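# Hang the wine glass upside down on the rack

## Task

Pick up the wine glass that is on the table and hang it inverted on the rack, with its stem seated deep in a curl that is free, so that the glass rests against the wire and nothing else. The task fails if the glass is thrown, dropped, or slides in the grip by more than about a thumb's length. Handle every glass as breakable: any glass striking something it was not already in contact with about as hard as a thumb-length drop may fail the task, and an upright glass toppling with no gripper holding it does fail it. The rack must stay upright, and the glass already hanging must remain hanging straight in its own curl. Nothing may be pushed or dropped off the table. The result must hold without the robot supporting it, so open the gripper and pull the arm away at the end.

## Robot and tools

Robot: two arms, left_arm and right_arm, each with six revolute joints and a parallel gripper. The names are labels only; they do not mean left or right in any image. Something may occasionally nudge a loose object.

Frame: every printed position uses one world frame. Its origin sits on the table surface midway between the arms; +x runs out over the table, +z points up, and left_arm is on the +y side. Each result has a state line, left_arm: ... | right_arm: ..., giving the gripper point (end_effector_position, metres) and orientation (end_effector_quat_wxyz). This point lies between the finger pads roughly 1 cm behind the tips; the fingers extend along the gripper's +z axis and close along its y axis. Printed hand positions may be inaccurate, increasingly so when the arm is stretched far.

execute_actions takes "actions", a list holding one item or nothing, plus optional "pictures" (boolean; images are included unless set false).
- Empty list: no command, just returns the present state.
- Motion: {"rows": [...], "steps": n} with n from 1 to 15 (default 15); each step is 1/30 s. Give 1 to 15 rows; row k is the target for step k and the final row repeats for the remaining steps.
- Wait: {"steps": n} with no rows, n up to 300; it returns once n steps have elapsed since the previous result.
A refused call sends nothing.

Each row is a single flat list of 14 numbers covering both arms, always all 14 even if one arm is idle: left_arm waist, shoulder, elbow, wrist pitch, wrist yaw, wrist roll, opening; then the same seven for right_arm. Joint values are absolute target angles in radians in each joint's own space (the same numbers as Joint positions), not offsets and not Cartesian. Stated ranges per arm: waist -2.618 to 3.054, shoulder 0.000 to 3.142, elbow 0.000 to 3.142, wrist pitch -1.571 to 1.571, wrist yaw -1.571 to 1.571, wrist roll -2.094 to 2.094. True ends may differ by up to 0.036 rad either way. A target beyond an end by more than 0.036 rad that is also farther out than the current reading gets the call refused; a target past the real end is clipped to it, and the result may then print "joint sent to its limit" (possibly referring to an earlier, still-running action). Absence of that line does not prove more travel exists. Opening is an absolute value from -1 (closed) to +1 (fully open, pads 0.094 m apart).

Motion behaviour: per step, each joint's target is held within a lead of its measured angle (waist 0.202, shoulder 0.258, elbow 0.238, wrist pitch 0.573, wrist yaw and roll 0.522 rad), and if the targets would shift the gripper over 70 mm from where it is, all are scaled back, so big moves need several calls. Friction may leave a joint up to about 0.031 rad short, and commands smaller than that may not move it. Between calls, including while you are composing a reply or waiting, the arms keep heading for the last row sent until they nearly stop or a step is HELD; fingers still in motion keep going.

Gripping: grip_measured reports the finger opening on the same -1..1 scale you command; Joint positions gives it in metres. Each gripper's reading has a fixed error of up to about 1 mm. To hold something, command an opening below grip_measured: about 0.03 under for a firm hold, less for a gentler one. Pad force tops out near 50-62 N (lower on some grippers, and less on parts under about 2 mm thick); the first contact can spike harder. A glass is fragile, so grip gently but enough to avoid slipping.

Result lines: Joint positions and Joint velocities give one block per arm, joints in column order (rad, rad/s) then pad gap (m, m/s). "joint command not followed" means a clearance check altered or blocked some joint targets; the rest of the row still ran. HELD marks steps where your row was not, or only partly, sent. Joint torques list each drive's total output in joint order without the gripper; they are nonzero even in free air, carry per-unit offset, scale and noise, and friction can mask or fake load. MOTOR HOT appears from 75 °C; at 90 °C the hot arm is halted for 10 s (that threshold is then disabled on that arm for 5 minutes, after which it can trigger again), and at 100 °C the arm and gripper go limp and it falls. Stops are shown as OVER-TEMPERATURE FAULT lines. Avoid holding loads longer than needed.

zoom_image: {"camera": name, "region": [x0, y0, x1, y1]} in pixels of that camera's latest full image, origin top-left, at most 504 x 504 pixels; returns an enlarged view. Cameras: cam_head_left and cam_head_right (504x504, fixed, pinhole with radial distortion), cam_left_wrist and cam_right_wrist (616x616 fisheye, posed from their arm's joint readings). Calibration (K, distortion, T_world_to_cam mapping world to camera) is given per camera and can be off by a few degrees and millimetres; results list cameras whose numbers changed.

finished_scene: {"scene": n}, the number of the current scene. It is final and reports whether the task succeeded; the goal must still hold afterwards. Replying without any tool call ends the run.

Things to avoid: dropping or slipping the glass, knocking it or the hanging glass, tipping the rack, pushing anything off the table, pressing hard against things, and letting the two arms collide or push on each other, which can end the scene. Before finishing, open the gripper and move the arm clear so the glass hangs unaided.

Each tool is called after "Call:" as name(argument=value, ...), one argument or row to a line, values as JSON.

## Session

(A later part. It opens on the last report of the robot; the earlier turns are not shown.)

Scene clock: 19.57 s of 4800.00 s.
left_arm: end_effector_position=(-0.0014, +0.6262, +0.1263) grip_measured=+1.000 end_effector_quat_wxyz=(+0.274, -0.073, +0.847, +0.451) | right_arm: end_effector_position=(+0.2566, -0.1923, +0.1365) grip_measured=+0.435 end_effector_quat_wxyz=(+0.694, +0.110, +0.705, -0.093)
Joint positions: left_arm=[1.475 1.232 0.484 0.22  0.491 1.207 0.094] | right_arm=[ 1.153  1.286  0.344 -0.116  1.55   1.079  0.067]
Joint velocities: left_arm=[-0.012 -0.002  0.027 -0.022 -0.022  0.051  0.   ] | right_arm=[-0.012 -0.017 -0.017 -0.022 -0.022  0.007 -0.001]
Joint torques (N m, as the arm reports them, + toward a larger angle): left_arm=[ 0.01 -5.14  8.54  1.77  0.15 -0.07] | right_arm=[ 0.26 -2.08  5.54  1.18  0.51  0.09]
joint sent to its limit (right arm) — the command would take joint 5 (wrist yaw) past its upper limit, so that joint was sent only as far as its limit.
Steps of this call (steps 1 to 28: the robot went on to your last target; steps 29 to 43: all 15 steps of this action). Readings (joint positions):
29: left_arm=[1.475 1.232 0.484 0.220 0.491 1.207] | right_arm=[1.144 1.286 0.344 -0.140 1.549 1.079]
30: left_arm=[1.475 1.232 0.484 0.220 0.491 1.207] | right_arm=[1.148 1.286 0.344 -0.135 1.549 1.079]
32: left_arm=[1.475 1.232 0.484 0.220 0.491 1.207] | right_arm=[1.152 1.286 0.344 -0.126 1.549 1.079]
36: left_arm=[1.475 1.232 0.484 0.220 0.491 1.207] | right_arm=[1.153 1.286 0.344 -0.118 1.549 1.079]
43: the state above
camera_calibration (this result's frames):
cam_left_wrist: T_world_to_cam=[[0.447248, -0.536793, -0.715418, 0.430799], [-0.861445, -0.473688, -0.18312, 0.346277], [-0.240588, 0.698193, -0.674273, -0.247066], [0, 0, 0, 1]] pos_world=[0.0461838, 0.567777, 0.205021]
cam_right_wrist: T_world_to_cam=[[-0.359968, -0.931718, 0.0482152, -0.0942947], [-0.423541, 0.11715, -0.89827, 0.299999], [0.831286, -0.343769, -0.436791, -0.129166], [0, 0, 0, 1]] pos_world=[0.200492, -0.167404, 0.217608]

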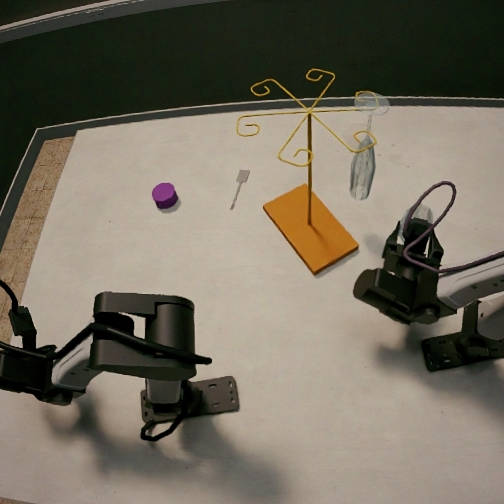

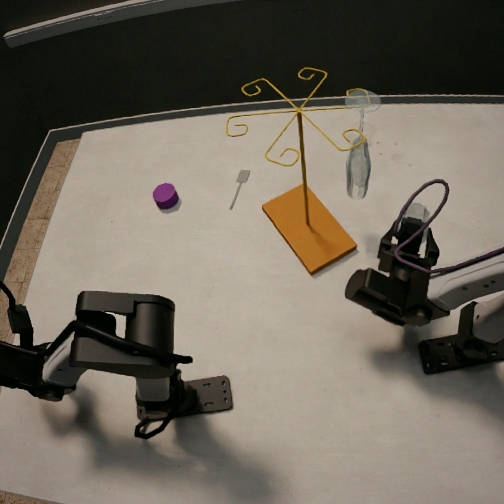

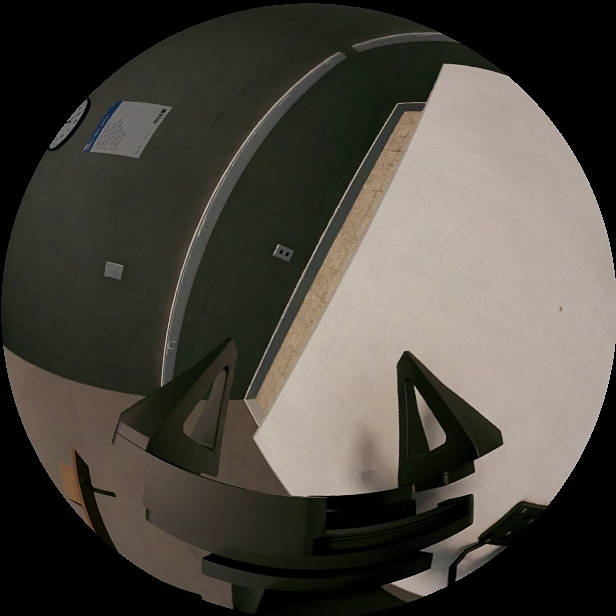

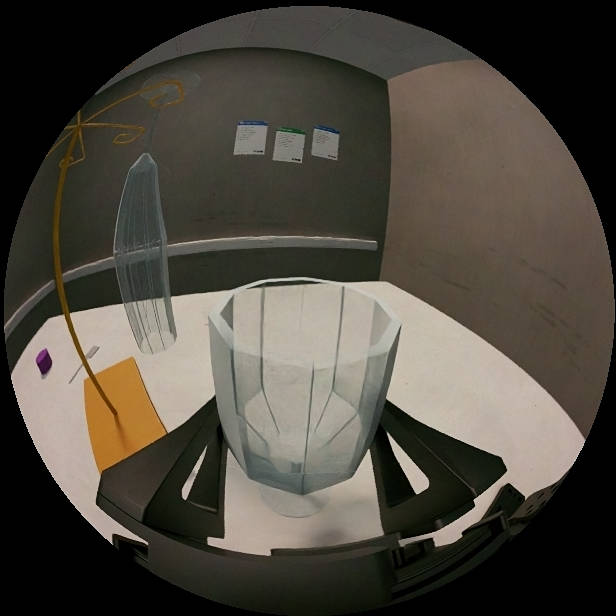

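Call:
execute_actions(
  actions=[
    {"rows":[[1.475,1.232,0.484,0.22,0.491,1.207,1,1.16,1.295,0.335,-0.09,1.6,1.085,0.35],[1.475,1.232,0.484,0.22,0.491,1.207,1,1.16,1.295,0.335,-0.09,1.6,1.085,0.35],[1.475,1.232,0.484,0.22,0.491,1.207,1,1.16,1.295,0.335,-0.09,1.6,1.085,0.35],[1.475,1.232,0.484,0.22,0.491,1.207,1,1.16,1.24,0.38,-0.19,1.6,1.085,0.35],[1.475,1.232,0.484,0.22,0.491,1.207,1,1.16,1.2,0.42,-0.27,1.6,1.085,0.35],[1.475,1.232,0.484,0.22,0.491,1.207,1,1.16,1.16,0.48,-0.37,1.6,1.085,0.35],[1.475,1.232,0.484,0.22,0.491,1.207,1,1.16,1.12,0.54,-0.47,1.6,1.085,0.35],[1.475,1.232,0.484,0.22,0.491,1.207,1,1.16,1.09,0.6,-0.56,1.6,1.085,0.35],[1.475,1.232,0.484,0.22,0.491,1.207,1,1.16,1.07,0.66,-0.64,1.6,1.085,0.35],[1.475,1.232,0.484,0.22,0.491,1.207,1,1.16,1.05,0.72,-0.72,1.6,1.085,0.35],[1.475,1.232,0.484,0.22,0.491,1.207,1,1.16,1.04,0.78,-0.79,1.6,1.085,0.35],[1.475,1.232,0.484,0.22,0.491,1.207,1,1.16,1.03,0.84,-0.86,1.6,1.085,0.35],[1.475,1.232,0.484,0.22,0.491,1.207,1,1.16,1.03,0.90,-0.92,1.6,1.085,0.35]],"steps":15},
  ],
  pictures=false,
)

Call:
execute_actions(
  actions=[
    {"rows":[[1.475,1.232,0.484,0.22,0.491,1.207,1,1.1,1.03,0.9,-0.92,1.6,1.085,0.35],[1.475,1.232,0.484,0.22,0.491,1.207,1,1.04,1.03,0.9,-0.92,1.6,1.085,0.35],[1.475,1.232,0.484,0.22,0.491,1.207,1,0.97,1.03,0.9,-0.92,1.6,1.085,0.35],[1.475,1.232,0.484,0.22,0.491,1.207,1,0.9,1.03,0.9,-0.92,1.6,1.085,0.35],[1.475,1.232,0.484,0.22,0.491,1.207,1,0.83,1.03,0.9,-0.92,1.6,1.085,0.35],[1.475,1.232,0.484,0.22,0.491,1.207,1,0.76,1.03,0.9,-0.92,1.6,1.085,0.35],[1.475,1.232,0.484,0.22,0.491,1.207,1,0.69,1.03,0.9,-0.92,1.6,1.085,0.35],[1.475,1.232,0.484,0.22,0.491,1.207,1,0.62,1.03,0.9,-0.92,1.6,1.085,0.35],[1.475,1.232,0.484,0.22,0.491,1.207,1,0.55,1.03,0.9,-0.92,1.6,1.085,0.35],[1.475,1.232,0.484,0.22,0.491,1.207,1,0.48,1.03,0.9,-0.92,1.6,1.085,0.35],[1.475,1.232,0.484,0.22,0.491,1.207,1,0.41,1.03,0.9,-0.92,1.6,1.085,0.35],[1.475,1.232,0.484,0.22,0.491,1.207,1,0.35,1.03,0.9,-0.92,1.6,1.085,0.35],[1.475,1.232,0.484,0.22,0.491,1.207,1,0.3,1.03,0.9,-0.92,1.6,1.085,0.35]],"steps":15},
  ],
)

Scene clock: 22.93 s of 4800.00 s.
left_arm: end_effector_position=(-0.0014, +0.6262, +0.1263) grip_measured=+1.000 end_effector_quat_wxyz=(+0.274, -0.073, +0.847, +0.451) | right_arm: end_effector_position=(+0.2605, -0.1795, +0.2941) grip_measured=+0.435 end_effector_quat_wxyz=(+0.696, +0.165, +0.698, -0.030)
Joint positions: left_arm=[1.475 1.232 0.484 0.22  0.491 1.207 0.094] | right_arm=[ 1.153  1.046  0.865 -0.713  1.533  1.083  0.067]
Joint velocities: left_arm=[-0.002  0.002  0.002  0.007 -0.051 -0.095  0.   ] | right_arm=[-0.012 -0.261  0.803 -0.96   0.183 -0.051 -0.   ]
Joint torques (N m, as the arm reports them, + toward a larger angle): left_arm=[ 0.01 -5.13  8.54  1.77  0.15 -0.07] | right_arm=[ 0.21 -2.24  6.67  0.32  0.4   0.04]
joint sent to its limit (right arm) — the command would take joint 5 (wrist yaw) past its upper limit, so that joint was sent only as far as its limit.
Steps of this call (steps 1 to 15: the robot went on to your last target; steps 16 to 86: nothing new was sent; steps 87 to 101: all 15 steps of this action). Readings (joint positions):
87: left_arm=[1.475 1.232 0.484 0.220 0.491 1.207] | right_arm=[1.153 1.286 0.344 -0.116 1.550 1.079]
88: left_arm=[1.475 1.232 0.484 0.220 0.491 1.207] | right_arm=[1.153 1.286 0.344 -0.116 1.550 1.079]
90: left_arm=[1.475 1.232 0.484 0.220 0.491 1.207] | right_arm=[1.153 1.282 0.344 -0.123 1.549 1.080]
94: left_arm=[1.475 1.232 0.484 0.220 0.491 1.207] | right_arm=[1.153 1.185 0.448 -0.325 1.524 1.081]
101: the state above

Scene clock: 23.43 s of 4800.00 s.
left_arm: end_effector_position=(-0.0014, +0.6262, +0.1263) grip_measured=+1.000 end_effector_quat_wxyz=(+0.274, -0.073, +0.847, +0.451) | right_arm: end_effector_position=(+0.2735, -0.3909, +0.2940) grip_measured=+0.435 end_effector_quat_wxyz=(+0.596, +0.390, +0.605, -0.357)
Joint positions: left_arm=[1.475 1.232 0.484 0.22  0.491 1.207 0.094] | right_arm=[ 0.319  1.036  0.89  -0.905  1.529  1.083  0.067]
Joint velocities: left_arm=[-0.002  0.012  0.002 -0.007 -0.022 -0.037  0.   ] | right_arm=[-0.584 -0.012 -0.007 -0.125 -0.11   0.051  0.   ]
Joint torques (N m, as the arm reports them, + toward a larger angle): left_arm=[ 0.02 -5.13  8.54  1.76  0.15 -0.07] | right_arm=[ 0.98 -2.52  8.77  0.97  0.65  0.04]
joint sent to its limit (right arm) — the command would take joint 5 (wrist yaw) past its upper limit, so that joint was sent only as far as its limit.
Steps of this call (steps 1 to 15: all 15 steps of this action). Readings (joint positions):
1: left_arm=[1.475 1.232 0.484 0.220 0.491 1.207] | right_arm=[1.146 1.038 0.884 -0.741 1.537 1.083]
2: left_arm=[1.475 1.232 0.484 0.220 0.491 1.207] | right_arm=[1.122 1.036 0.890 -0.766 1.538 1.083]
4: left_arm=[1.475 1.232 0.484 0.220 0.491 1.207] | right_arm=[1.021 1.036 0.890 -0.816 1.532 1.083]
8: left_arm=[1.475 1.232 0.484 0.220 0.491 1.207] | right_arm=[0.740 1.036 0.890 -0.871 1.530 1.083]
15: the state above
camera_calibration (this result's frames):
cam_left_wrist: T_world_to_cam=[[0.447248, -0.536793, -0.715418, 0.430799], [-0.861445, -0.473688, -0.18312, 0.346277], [-0.240588, 0.698193, -0.674273, -0.247066], [0, 0, 0, 1]] pos_world=[0.0461838, 0.567777, 0.205021]
cam_right_wrist: T_world_to_cam=[[-0.928245, -0.369986, 0.0383659, 0.097062], [-0.199959, 0.409361, -0.890191, 0.522614], [0.313653, -0.833987, -0.453969, -0.187634], [0, 0, 0, 1]] pos_world=[0.253451, -0.334511, 0.376322]

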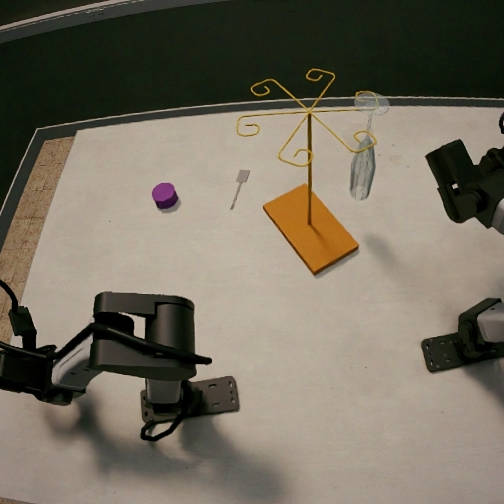

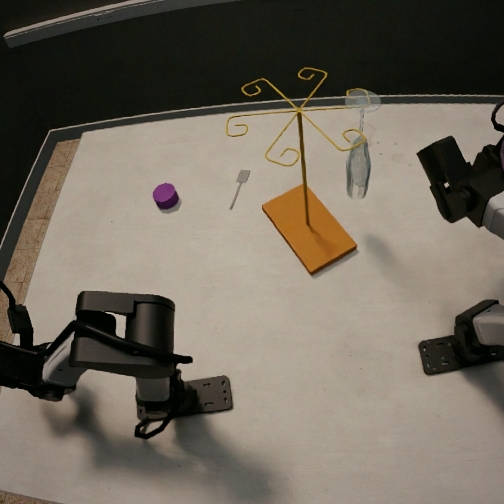

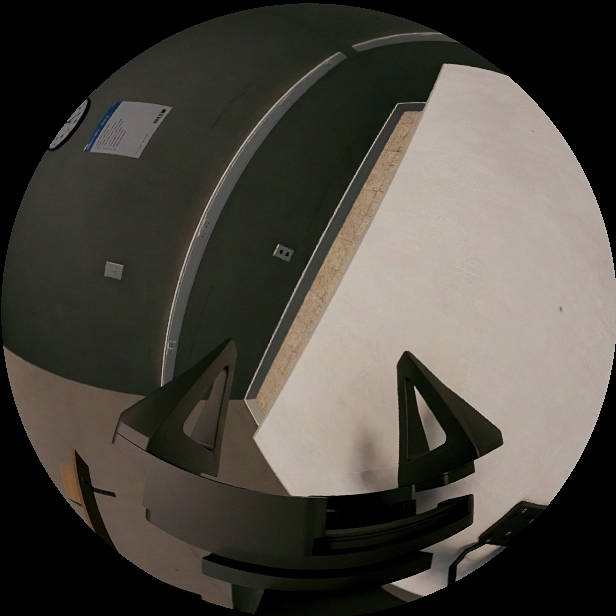

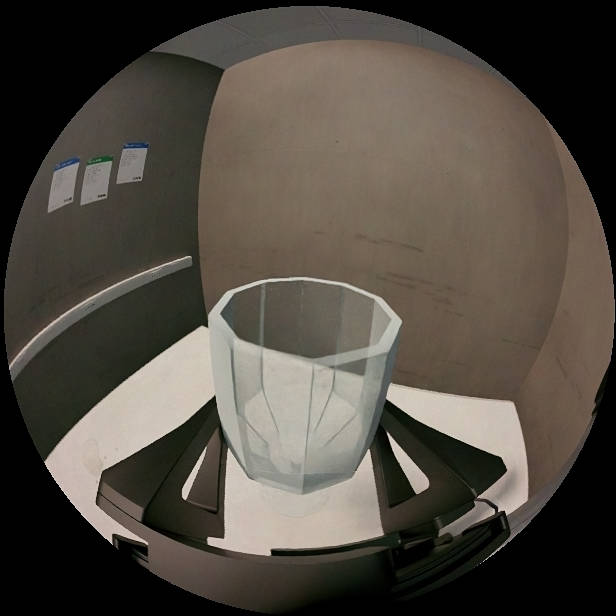

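Call:
execute_actions(
  actions=[
    {"rows":[[1.475,1.232,0.484,0.22,0.491,1.207,1,0.3,1.03,0.9,-0.92,1.6,0.9,0.35],[1.475,1.232,0.484,0.22,0.491,1.207,1,0.3,1.03,0.9,-0.92,1.6,0.7,0.35],[1.475,1.232,0.484,0.22,0.491,1.207,1,0.3,1.03,0.9,-0.92,1.6,0.48,0.35],[1.475,1.232,0.484,0.22,0.491,1.207,1,0.3,1.03,0.9,-0.92,1.6,0.26,0.35],[1.475,1.232,0.484,0.22,0.491,1.207,1,0.3,1.03,0.9,-0.92,1.6,0.04,0.35],[1.475,1.232,0.484,0.22,0.491,1.207,1,0.3,1.03,0.9,-0.92,1.6,-0.18,0.35],[1.475,1.232,0.484,0.22,0.491,1.207,1,0.3,1.03,0.9,-0.92,1.6,-0.4,0.35],[1.475,1.232,0.484,0.22,0.491,1.207,1,0.3,1.03,0.9,-0.92,1.6,-0.62,0.35],[1.475,1.232,0.484,0.22,0.491,1.207,1,0.3,1.03,0.9,-0.92,1.6,-0.84,0.35],[1.475,1.232,0.484,0.22,0.491,1.207,1,0.3,1.03,0.9,-0.92,1.6,-1.06,0.35],[1.475,1.232,0.484,0.22,0.491,1.207,1,0.3,1.03,0.9,-0.92,1.6,-1.28,0.35],[1.475,1.232,0.484,0.22,0.491,1.207,1,0.3,1.03,0.9,-0.92,1.6,-1.5,0.35],[1.475,1.232,0.484,0.22,0.491,1.207,1,0.3,1.03,0.9,-0.92,1.6,-1.72,0.35],[1.475,1.232,0.484,0.22,0.491,1.207,1,0.3,1.03,0.9,-0.92,1.6,-1.9,0.35],[1.475,1.232,0.484,0.22,0.491,1.207,1,0.3,1.03,0.9,-0.92,1.6,-2.05,0.35]],"steps":15},
  ],
  pictures=false,
)

Call:
execute_actions(
  actions=[
    {"rows":[[1.475,1.232,0.484,0.22,0.491,1.207,1,0.3,1.03,0.9,-0.92,1.6,-2.05,0.35]],"steps":10},
  ],
)

Scene clock: 25.67 s of 4800.00 s.
left_arm: end_effector_position=(-0.0014, +0.6262, +0.1263) grip_measured=+1.000 end_effector_quat_wxyz=(+0.274, -0.073, +0.847, +0.451) | right_arm: end_effector_position=(+0.2718, -0.3946, +0.2932) grip_measured=+0.435 end_effector_quat_wxyz=(+0.235, -0.071, +0.717, -0.652)
Joint positions: left_arm=[1.475 1.232 0.484 0.22  0.491 1.207 0.094] | right_arm=[ 0.303  1.036  0.89  -0.914  1.526 -0.264  0.067]
Joint velocities: left_arm=[-0.017  0.007  0.007 -0.051 -0.022 -0.022  0.   ] | right_arm=[-0.002 -0.002 -0.017 -0.007  0.022 -2.733 -0.001]
Joint torques (N m, as the arm reports them, + toward a larger angle): left_arm=[ 0.01 -5.13  8.54  1.77  0.15 -0.07] | right_arm=[-0.56 -2.64  8.96  0.94  0.66  0.04]
joint sent to its limit (right arm) — the command would take joint 5 (wrist yaw) past its upper limit, so that joint was sent only as far as its limit.
Steps of this call (steps 1 to 30: the robot went on to your last target; steps 31 to 52: nothing new was sent; steps 53 to 67: all 15 steps of this action). Readings (joint positions):
53: left_arm=[1.475 1.232 0.484 0.220 0.491 1.207] | right_arm=[0.303 1.036 0.890 -0.912 1.529 1.058]
54: left_arm=[1.475 1.232 0.484 0.220 0.491 1.207] | right_arm=[0.303 1.036 0.890 -0.913 1.528 0.999]
56: left_arm=[1.475 1.232 0.484 0.220 0.491 1.207] | right_arm=[0.303 1.036 0.890 -0.914 1.528 0.810]
60: left_arm=[1.475 1.232 0.484 0.220 0.491 1.207] | right_arm=[0.303 1.036 0.890 -0.914 1.527 0.418]
67: the state above

Scene clock: 26.00 s of 4800.00 s.
left_arm: end_effector_position=(-0.0014, +0.6262, +0.1263) grip_measured=+1.000 end_effector_quat_wxyz=(+0.274, -0.073, +0.847, +0.451) | right_arm: end_effector_position=(+0.2718, -0.3946, +0.2932) grip_measured=+0.435 end_effector_quat_wxyz=(-0.097, -0.398, +0.601, -0.686)
Joint positions: left_arm=[1.475 1.232 0.484 0.22  0.491 1.207 0.094] | right_arm=[ 0.303  1.036  0.89  -0.914  1.526 -1.238  0.067]
Joint velocities: left_arm=[-0.017  0.007  0.022 -0.007 -0.007 -0.051  0.   ] | right_arm=[ 0.002 -0.007  0.007  0.007 -0.022 -2.864 -0.001]
Joint torques (N m, as the arm reports them, + toward a larger angle): left_arm=[ 0.01 -5.14  8.54  1.76  0.15 -0.07] | right_arm=[-0.58 -2.63  8.85  0.93  0.69  0.04]
joint sent to its limit (right arm) — the command would take joint 5 (wrist yaw) past its upper limit, so that joint was sent only as far as its limit.
Steps of this call (steps 1 to 10: all 10 steps of this action). Readings (joint positions):
1: left_arm=[1.475 1.232 0.484 0.220 0.491 1.207] | right_arm=[0.303 1.036 0.890 -0.914 1.526 -0.361]
2: left_arm=[1.475 1.232 0.484 0.220 0.491 1.207] | right_arm=[0.303 1.036 0.890 -0.914 1.526 -0.459]
4: left_arm=[1.475 1.232 0.484 0.220 0.491 1.207] | right_arm=[0.303 1.036 0.890 -0.914 1.526 -0.654]
8: left_arm=[1.475 1.232 0.484 0.220 0.491 1.207] | right_arm=[0.303 1.036 0.890 -0.914 1.526 -1.043]
10: the state above
camera_calibration (this result's frames):
cam_left_wrist: T_world_to_cam=[[0.447248, -0.536793, -0.715418, 0.430799], [-0.861445, -0.473688, -0.18312, 0.346277], [-0.240588, 0.698193, -0.674273, -0.247066], [0, 0, 0, 1]] pos_world=[0.0461838, 0.567777, 0.205021]
cam_right_wrist: T_world_to_cam=[[0.619104, 0.354467, 0.700759, -0.23476], [-0.766073, 0.0763056, 0.638209, 0.0974475], [0.172752, -0.93195, 0.318788, -0.417482], [0, 0, 0, 1]] pos_world=[0.292114, -0.313293, 0.235407]

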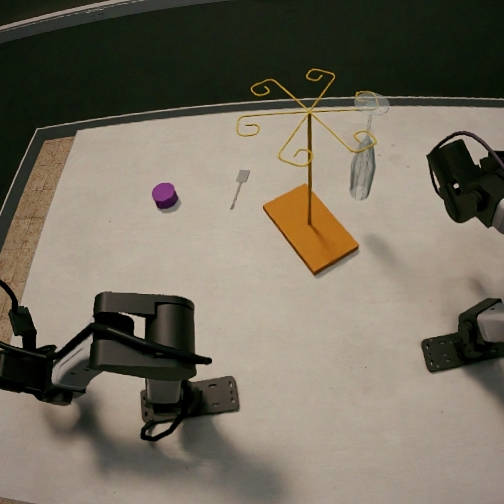

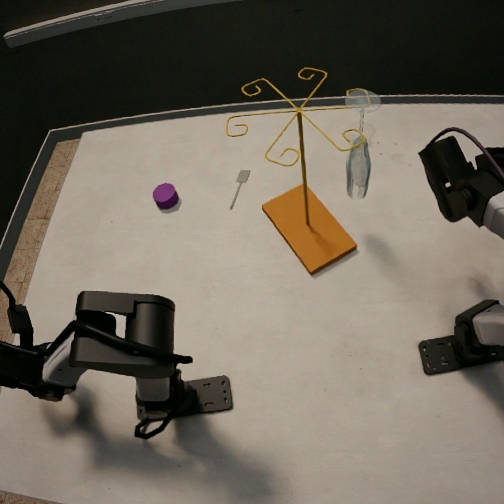

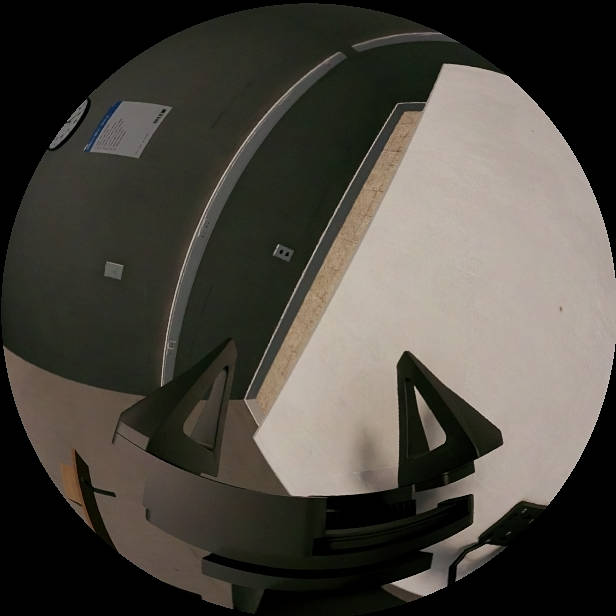

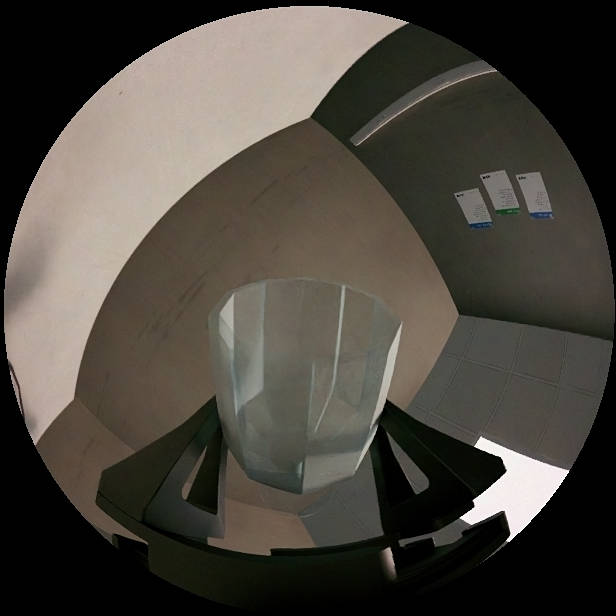

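Call:
zoom_image(
  camera="cam_head_left",
  region=[220,50,410,200],
)

Region (220, 50, 410, 200) of cam_head_left's 504x504 image, scaled by 2.653, with more detail than that image has; it fills the top 398 rows of this view, and the rest is white.

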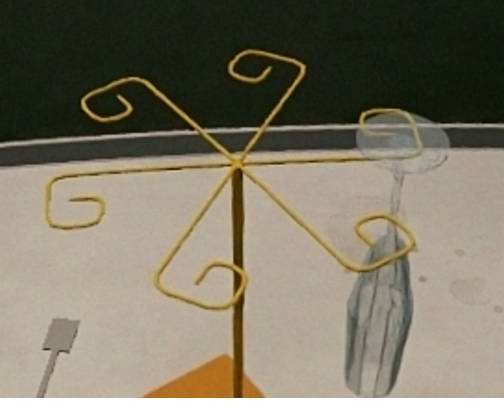

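Call:
execute_actions(
  actions=[
    {"rows":[[1.475,1.232,0.484,0.22,0.491,1.207,1,0.4,1.03,0.9,-0.95,1.6,-2.06,0.35],[1.475,1.232,0.484,0.22,0.491,1.207,1,0.5,1.03,0.9,-0.95,1.6,-2.06,0.35],[1.475,1.232,0.484,0.22,0.491,1.207,1,0.6,1.03,0.9,-0.95,1.6,-2.06,0.35],[1.475,1.232,0.484,0.22,0.491,1.207,1,0.7,1.03,0.9,-0.95,1.6,-2.06,0.35],[1.475,1.232,0.484,0.22,0.491,1.207,1,0.8,1.03,0.9,-0.95,1.6,-2.06,0.35],[1.475,1.232,0.484,0.22,0.491,1.207,1,0.9,1.03,0.9,-0.95,1.6,-2.06,0.35],[1.475,1.232,0.484,0.22,0.491,1.207,1,1.0,1.03,0.9,-0.95,1.6,-2.06,0.35],[1.475,1.232,0.484,0.22,0.491,1.207,1,1.1,1.03,0.9,-0.95,1.6,-2.06,0.35],[1.475,1.232,0.484,0.22,0.491,1.207,1,1.2,1.03,0.9,-0.95,1.6,-2.06,0.35],[1.475,1.232,0.484,0.22,0.491,1.207,1,1.3,1.03,0.9,-0.95,1.6,-2.06,0.35],[1.475,1.232,0.484,0.22,0.491,1.207,1,1.4,1.03,0.9,-0.95,1.6,-2.06,0.35],[1.475,1.232,0.484,0.22,0.491,1.207,1,1.5,1.03,0.9,-0.95,1.6,-2.06,0.35],[1.475,1.232,0.484,0.22,0.491,1.207,1,1.55,1.03,0.9,-0.95,1.6,-2.06,0.35]],"steps":15},
  ],
  pictures=false,
)

Call:
execute_actions(
  actions=[
    {"rows":[[1.475,1.232,0.484,0.22,0.491,1.207,1,1.55,1.08,0.92,-0.92,1.6,-2.06,0.35],[1.475,1.232,0.484,0.22,0.491,1.207,1,1.55,1.13,0.94,-0.89,1.6,-2.06,0.35],[1.475,1.232,0.484,0.22,0.491,1.207,1,1.55,1.18,0.96,-0.86,1.6,-2.06,0.35],[1.475,1.232,0.484,0.22,0.491,1.207,1,1.55,1.23,0.98,-0.83,1.6,-2.06,0.35],[1.475,1.232,0.484,0.22,0.491,1.207,1,1.55,1.28,1.0,-0.8,1.6,-2.06,0.35],[1.475,1.232,0.484,0.22,0.491,1.207,1,1.55,1.33,1.02,-0.77,1.6,-2.06,0.35],[1.475,1.232,0.484,0.22,0.491,1.207,1,1.54,1.38,1.04,-0.74,1.6,-2.06,0.35],[1.475,1.232,0.484,0.22,0.491,1.207,1,1.53,1.43,1.06,-0.71,1.6,-2.06,0.35],[1.475,1.232,0.484,0.22,0.491,1.207,1,1.52,1.48,1.08,-0.68,1.6,-2.06,0.35],[1.475,1.232,0.484,0.22,0.491,1.207,1,1.5,1.52,1.1,-0.65,1.6,-2.06,0.35]],"steps":15},
  ],
)

Scene clock: 34.27 s of 4800.00 s.
left_arm: end_effector_position=(-0.0014, +0.6262, +0.1263) grip_measured=+1.000 end_effector_quat_wxyz=(+0.274, -0.073, +0.847, +0.451) | right_arm: end_effector_position=(+0.2328, -0.1583, +0.2920) grip_measured=+0.435 end_effector_quat_wxyz=(+0.033, +0.720, -0.041, +0.692)
Joint positions: left_arm=[1.475 1.232 0.484 0.22  0.491 1.207 0.094] | right_arm=[ 1.325  1.036  0.89  -0.935  1.524 -2.052  0.067]
Joint velocities: left_arm=[ 0.002 -0.017  0.012 -0.037 -0.051  0.051  0.   ] | right_arm=[ 2.137  0.007  0.007 -0.022 -0.037  0.007  0.001]
Joint torques (N m, as the arm reports them, + toward a larger angle): left_arm=[ 0.01 -5.14  8.55  1.77  0.15 -0.07] | right_arm=[-0.45 -2.55  8.74  0.73  0.69 -0.06]
joint sent to its limit (right arm) — the command would take joint 5 (wrist yaw) past its upper limit, so that joint was sent only as far as its limit.
Steps of this call (steps 1 to 45: the robot went on to your last target; steps 46 to 130: nothing new was sent; then 3.43 s passed at rest; steps 131 to 145: all 15 steps of this action). Readings (joint positions):
131: left_arm=[1.475 1.232 0.484 0.220 0.491 1.207] | right_arm=[0.316 1.036 0.890 -0.920 1.528 -2.043]
132: left_arm=[1.475 1.232 0.484 0.220 0.491 1.207] | right_arm=[0.361 1.036 0.890 -0.928 1.530 -2.044]
134: left_arm=[1.475 1.232 0.484 0.220 0.491 1.207] | right_arm=[0.504 1.036 0.890 -0.932 1.529 -2.047]
138: left_arm=[1.475 1.232 0.484 0.220 0.491 1.207] | right_arm=[0.803 1.036 0.890 -0.934 1.526 -2.050]
145: the state above

Scene clock: 34.77 s of 4800.00 s.
left_arm: end_effector_position=(-0.0014, +0.6262, +0.1263) grip_measured=+1.000 end_effector_quat_wxyz=(+0.274, -0.073, +0.847, +0.451) | right_arm: end_effector_position=(+0.1959, -0.0148, +0.2430) grip_measured=+0.435 end_effector_quat_wxyz=(+0.004, +0.722, +0.060, +0.689)
Joint positions: left_arm=[1.475 1.232 0.484 0.22  0.491 1.207 0.094] | right_arm=[ 1.507  1.529  1.059 -0.707  1.517 -2.054  0.067]
Joint velocities: left_arm=[-0.002  0.007  0.012 -0.007  0.037  0.007  0.   ] | right_arm=[-0.042  0.002 -0.012  0.198 -0.037 -0.037 -0.001]
Joint torques (N m, as the arm reports them, + toward a larger angle): left_arm=[ 0.01 -5.13  8.55  1.77  0.15 -0.07] | right_arm=[-0.73 -7.41 11.2   1.07  0.77 -0.05]
joint sent to its limit (right arm) — the command would take joint 5 (wrist yaw) past its upper limit, so that joint was sent only as far as its limit.
Steps of this call (steps 1 to 15: all 15 steps of this action). Readings (joint positions):
1: left_arm=[1.475 1.232 0.484 0.220 0.491 1.207] | right_arm=[1.399 1.039 0.890 -0.935 1.525 -2.052]
2: left_arm=[1.475 1.232 0.484 0.220 0.491 1.207] | right_arm=[1.465 1.053 0.894 -0.934 1.525 -2.052]
4: left_arm=[1.475 1.232 0.484 0.220 0.491 1.207] | right_arm=[1.533 1.123 0.921 -0.918 1.526 -2.053]
8: left_arm=[1.475 1.232 0.484 0.220 0.491 1.207] | right_arm=[1.544 1.330 0.997 -0.836 1.527 -2.054]
15: the state above
camera_calibration (this result's frames):
cam_left_wrist: T_world_to_cam=[[0.447248, -0.536793, -0.715418, 0.430799], [-0.861445, -0.473688, -0.18312, 0.346277], [-0.240588, 0.698193, -0.674273, -0.247066], [0, 0, 0, 1]] pos_world=[0.0461838, 0.567777, 0.205021]
cam_right_wrist: T_world_to_cam=[[-0.163191, 0.974925, -0.151296, 0.0822559], [-0.385267, 0.0782029, 0.919486, -0.100655], [0.908261, 0.208341, 0.362844, -0.172331], [0, 0, 0, 1]] pos_world=[0.131166, -0.0364183, 0.167525]

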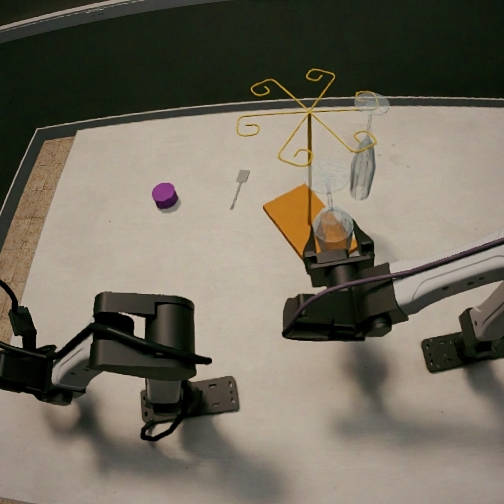

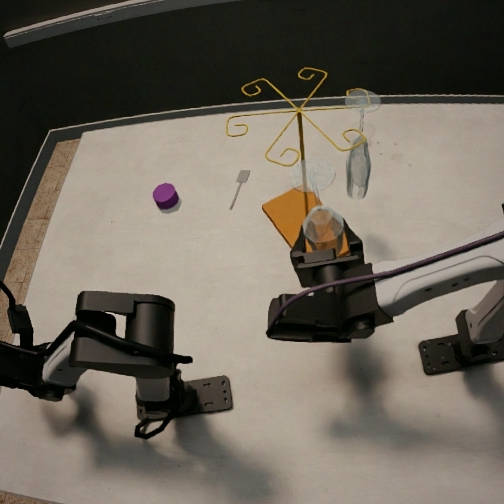

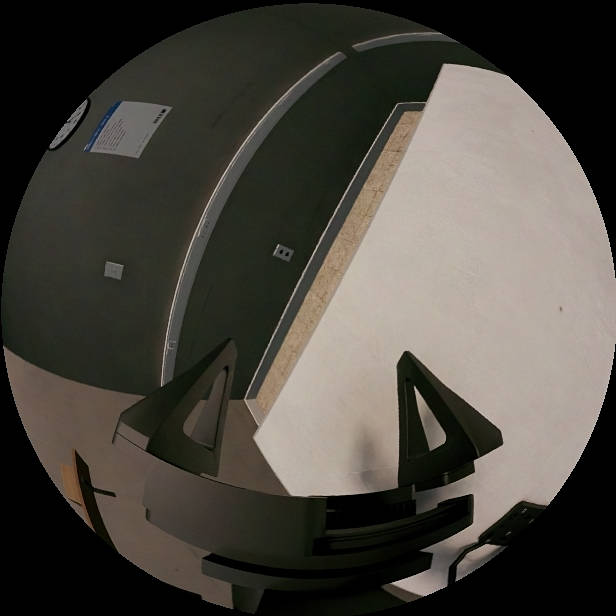

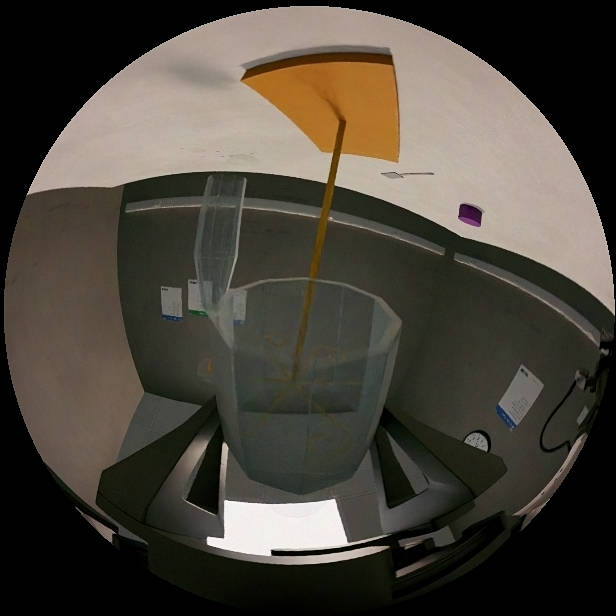

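Call:
execute_actions(
  actions=[
    {"rows":[[1.475,1.232,0.484,0.22,0.491,1.207,1,1.5,1.51,1.13,-0.66,1.6,-2.06,0.35]],"steps":10},
  ],
)

Call:
zoom_image(
  camera="cam_head_left",
  region=[230,70,420,260],
)

Call:
zoom_image(
  camera="cam_head_right",
  region=[230,70,420,260],
)

Scene clock: 35.57 s of 4800.00 s.
left_arm: end_effector_position=(-0.0014, +0.6262, +0.1263) grip_measured=+1.000 end_effector_quat_wxyz=(+0.274, -0.073, +0.847, +0.451) | right_arm: end_effector_position=(+0.1958, -0.0081, +0.2553) grip_measured=+0.435 end_effector_quat_wxyz=(-0.019, +0.722, +0.036, +0.691)
Joint positions: left_arm=[1.475 1.232 0.484 0.22  0.491 1.207 0.094] | right_arm=[ 1.506  1.529  1.098 -0.679  1.52  -2.054  0.067]
Joint velocities: left_arm=[-0.002  0.017  0.007 -0.007 -0.007 -0.007  0.   ] | right_arm=[ 0.007 -0.022 -0.027 -0.022 -0.081  0.037 -0.001]
Joint torques (N m, as the arm reports them, + toward a larger angle): left_arm=[ 0.02 -5.14  8.55  1.76  0.15 -0.07] | right_arm=[-0.91 -8.43 10.61  1.03  0.76 -0.07]
joint sent to its limit (right arm) — the command would take joint 5 (wrist yaw) past its upper limit, so that joint was sent only as far as its limit.
Steps of this call (steps 1 to 14: the robot went on to your last target; steps 15 to 24: all 10 steps of this action). Readings (joint positions):
15: left_arm=[1.475 1.232 0.484 0.220 0.491 1.207] | right_arm=[1.506 1.529 1.068 -0.680 1.519 -2.054]
16: left_arm=[1.475 1.232 0.484 0.220 0.491 1.207] | right_arm=[1.506 1.529 1.075 -0.680 1.519 -2.054]
18: left_arm=[1.475 1.232 0.484 0.220 0.491 1.207] | right_arm=[1.506 1.529 1.090 -0.680 1.520 -2.054]
22: left_arm=[1.475 1.232 0.484 0.220 0.491 1.207] | right_arm=[1.506 1.529 1.098 -0.679 1.520 -2.054]
24: the state above
camera_calibration (this result's frames):
cam_left_wrist: T_world_to_cam=[[0.447248, -0.536793, -0.715418, 0.430799], [-0.861445, -0.473688, -0.18312, 0.346277], [-0.240588, 0.698193, -0.674273, -0.247066], [0, 0, 0, 1]] pos_world=[0.0461838, 0.567777, 0.205021]
cam_right_wrist: T_world_to_cam=[[-0.16131, 0.983109, -0.0864678, 0.0607396], [-0.384361, 0.0181149, 0.923005, -0.114046], [0.908981, 0.182125, 0.374946, -0.181496], [0, 0, 0, 1]] pos_world=[0.13094, -0.0245927, 0.178568]

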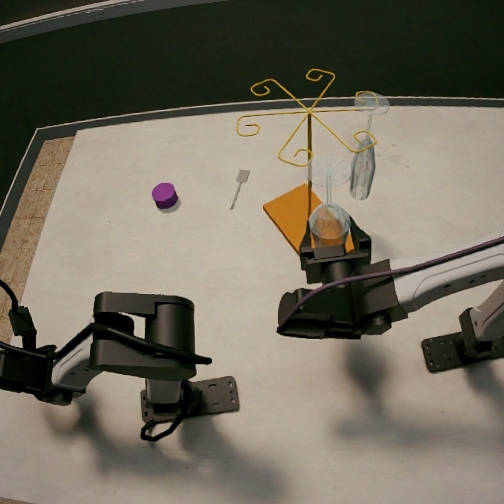

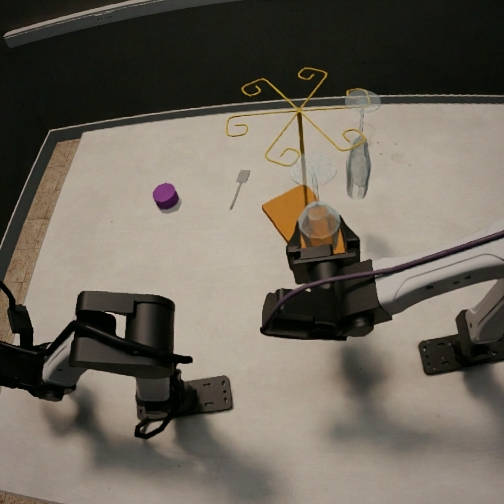

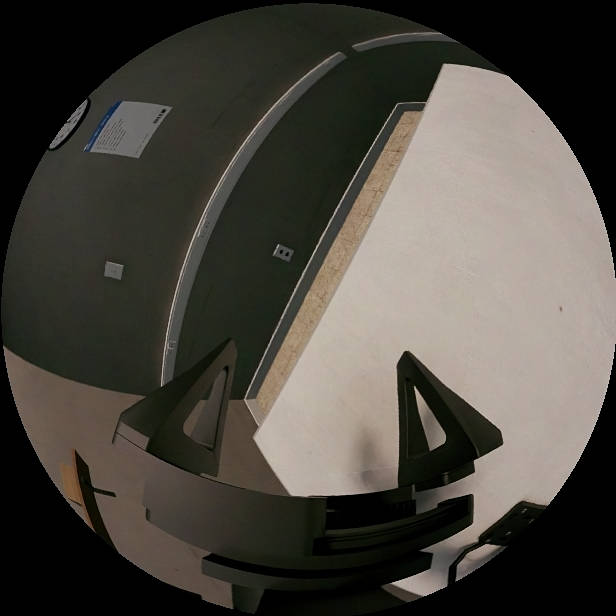

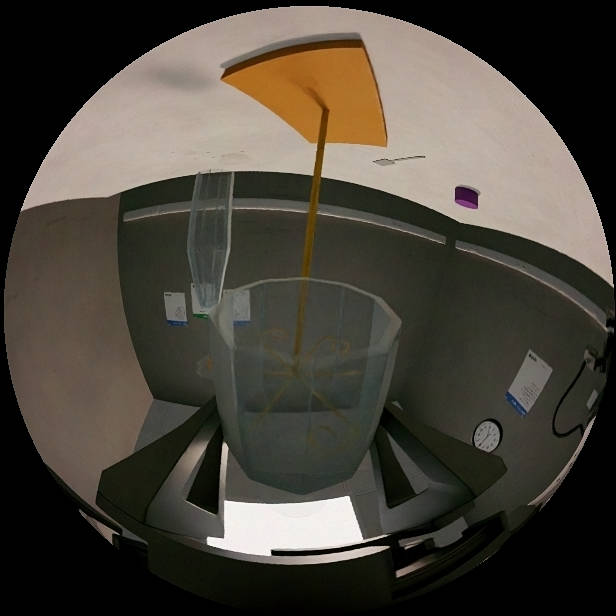

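Region (230, 70, 420, 260) of cam_head_left's 504x504 image, scaled by 2.653, with more detail than that image has.

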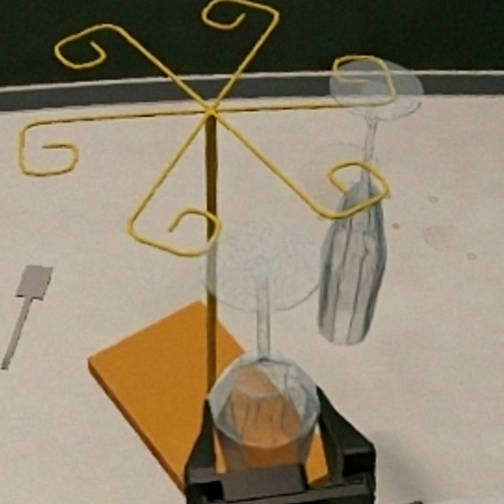

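Region (230, 70, 420, 260) of cam_head_right's 504x504 image, scaled by 2.653, with more detail than that image has.

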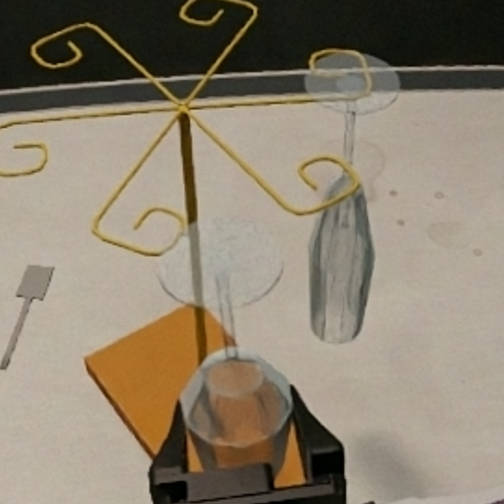

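Call:
execute_actions(
  actions=[
    {"rows":[[1.475,1.232,0.484,0.22,0.491,1.207,1,1.46,1.54,1.15,-0.66,1.6,-2.06,0.35],[1.475,1.232,0.484,0.22,0.491,1.207,1,1.43,1.56,1.18,-0.66,1.6,-2.06,0.35],[1.475,1.232,0.484,0.22,0.491,1.207,1,1.4,1.58,1.2,-0.66,1.6,-2.06,0.35],[1.475,1.232,0.484,0.22,0.491,1.207,1,1.37,1.6,1.22,-0.66,1.6,-2.06,0.35],[1.475,1.232,0.484,0.22,0.491,1.207,1,1.34,1.62,1.25,-0.66,1.6,-2.06,0.35]],"steps":15},
  ],
)

Call:
zoom_image(
  camera="cam_head_left",
  region=[230,70,420,260],
)

Scene clock: 37.53 s of 4800.00 s.
left_arm: end_effector_position=(-0.0014, +0.6262, +0.1263) grip_measured=+1.000 end_effector_quat_wxyz=(+0.274, -0.073, +0.847, +0.451) | right_arm: end_effector_position=(+0.2481, -0.0129, +0.2659) grip_measured=+0.435 end_effector_quat_wxyz=(+0.026, +0.721, -0.040, +0.691)
Joint positions: left_arm=[1.475 1.232 0.484 0.22  0.491 1.207 0.094] | right_arm=[ 1.335  1.611  1.216 -0.673  1.521 -2.055  0.067]
Joint velocities: left_arm=[-0.002 -0.007 -0.007  0.037 -0.022 -0.066  0.   ] | right_arm=[-0.002 -0.002 -0.002 -0.037 -0.051  0.051 -0.   ]
Joint torques (N m, as the arm reports them, + toward a larger angle): left_arm=[ 0.01 -5.14  8.54  1.76  0.15 -0.07] | right_arm=[ 0.05 -6.78 10.93  1.01  0.72 -0.04]
joint sent to its limit (right arm) — the command would take joint 5 (wrist yaw) past its upper limit, so that joint was sent only as far as its limit.
Steps of this call (steps 1 to 15: the robot went on to your last target; steps 16 to 44: nothing new was sent; steps 45 to 59: all 15 steps of this action). Readings (joint positions):
45: left_arm=[1.475 1.232 0.484 0.220 0.491 1.207] | right_arm=[1.502 1.529 1.100 -0.679 1.520 -2.054]
46: left_arm=[1.475 1.232 0.484 0.220 0.491 1.207] | right_arm=[1.489 1.534 1.108 -0.681 1.520 -2.054]
48: left_arm=[1.475 1.232 0.484 0.220 0.491 1.207] | right_arm=[1.439 1.557 1.148 -0.680 1.520 -2.055]
52: left_arm=[1.475 1.232 0.484 0.220 0.491 1.207] | right_arm=[1.340 1.608 1.215 -0.673 1.521 -2.055]
59: the state above
camera_calibration (this result's frames):
cam_left_wrist: T_world_to_cam=[[0.447248, -0.536793, -0.715418, 0.430799], [-0.861445, -0.473688, -0.18312, 0.346277], [-0.240588, 0.698193, -0.674273, -0.247066], [0, 0, 0, 1]] pos_world=[0.0461838, 0.567777, 0.205021]
cam_right_wrist: T_world_to_cam=[[0.00927923, 0.998896, -0.0460505, 0.0219104], [-0.380648, 0.0461138, 0.923569, -0.104383], [0.924673, 0.00895903, 0.380656, -0.239815], [0, 0, 0, 1]] pos_world=[0.181814, -0.0149242, 0.188701]

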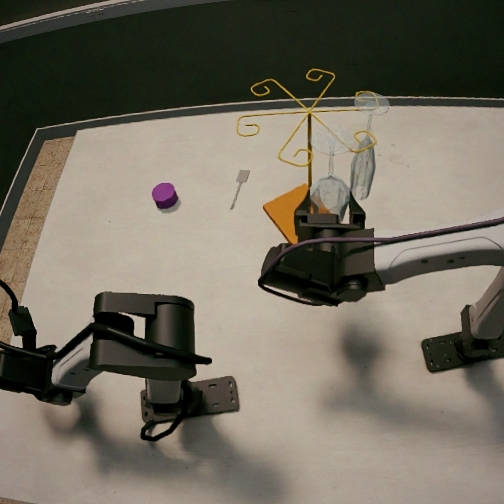

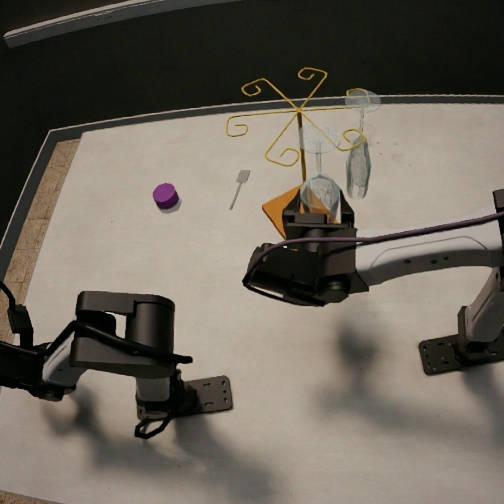

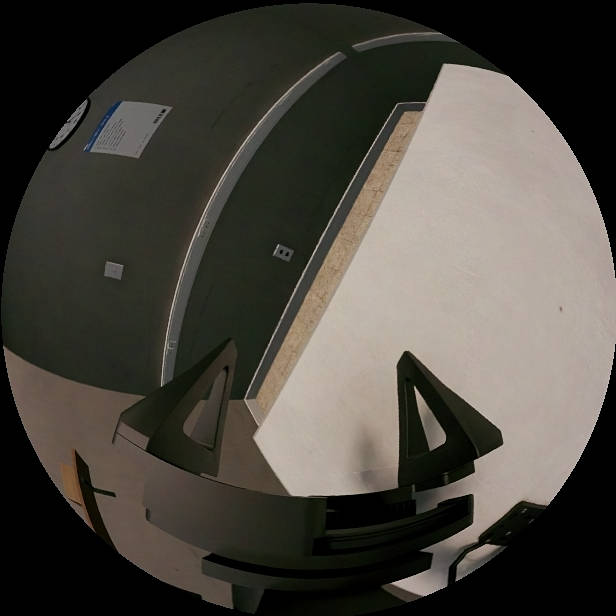

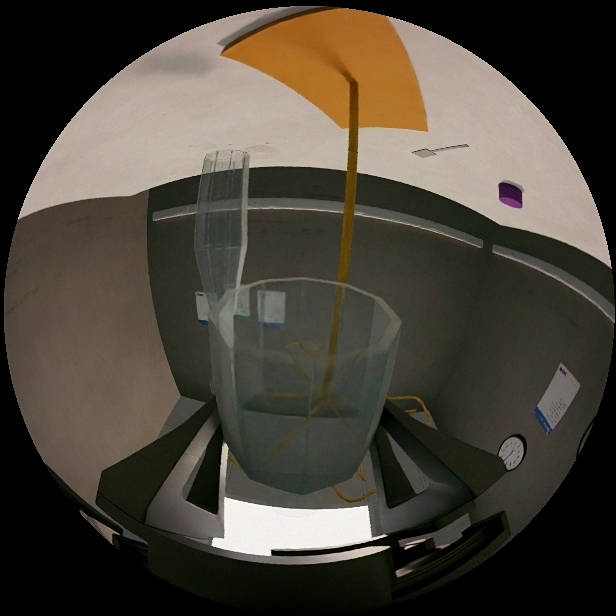

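Region (230, 70, 420, 260) of cam_head_left's 504x504 image, scaled by 2.653, with more detail than that image has.

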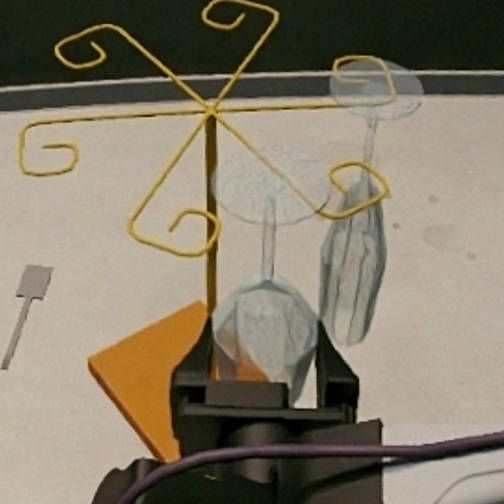

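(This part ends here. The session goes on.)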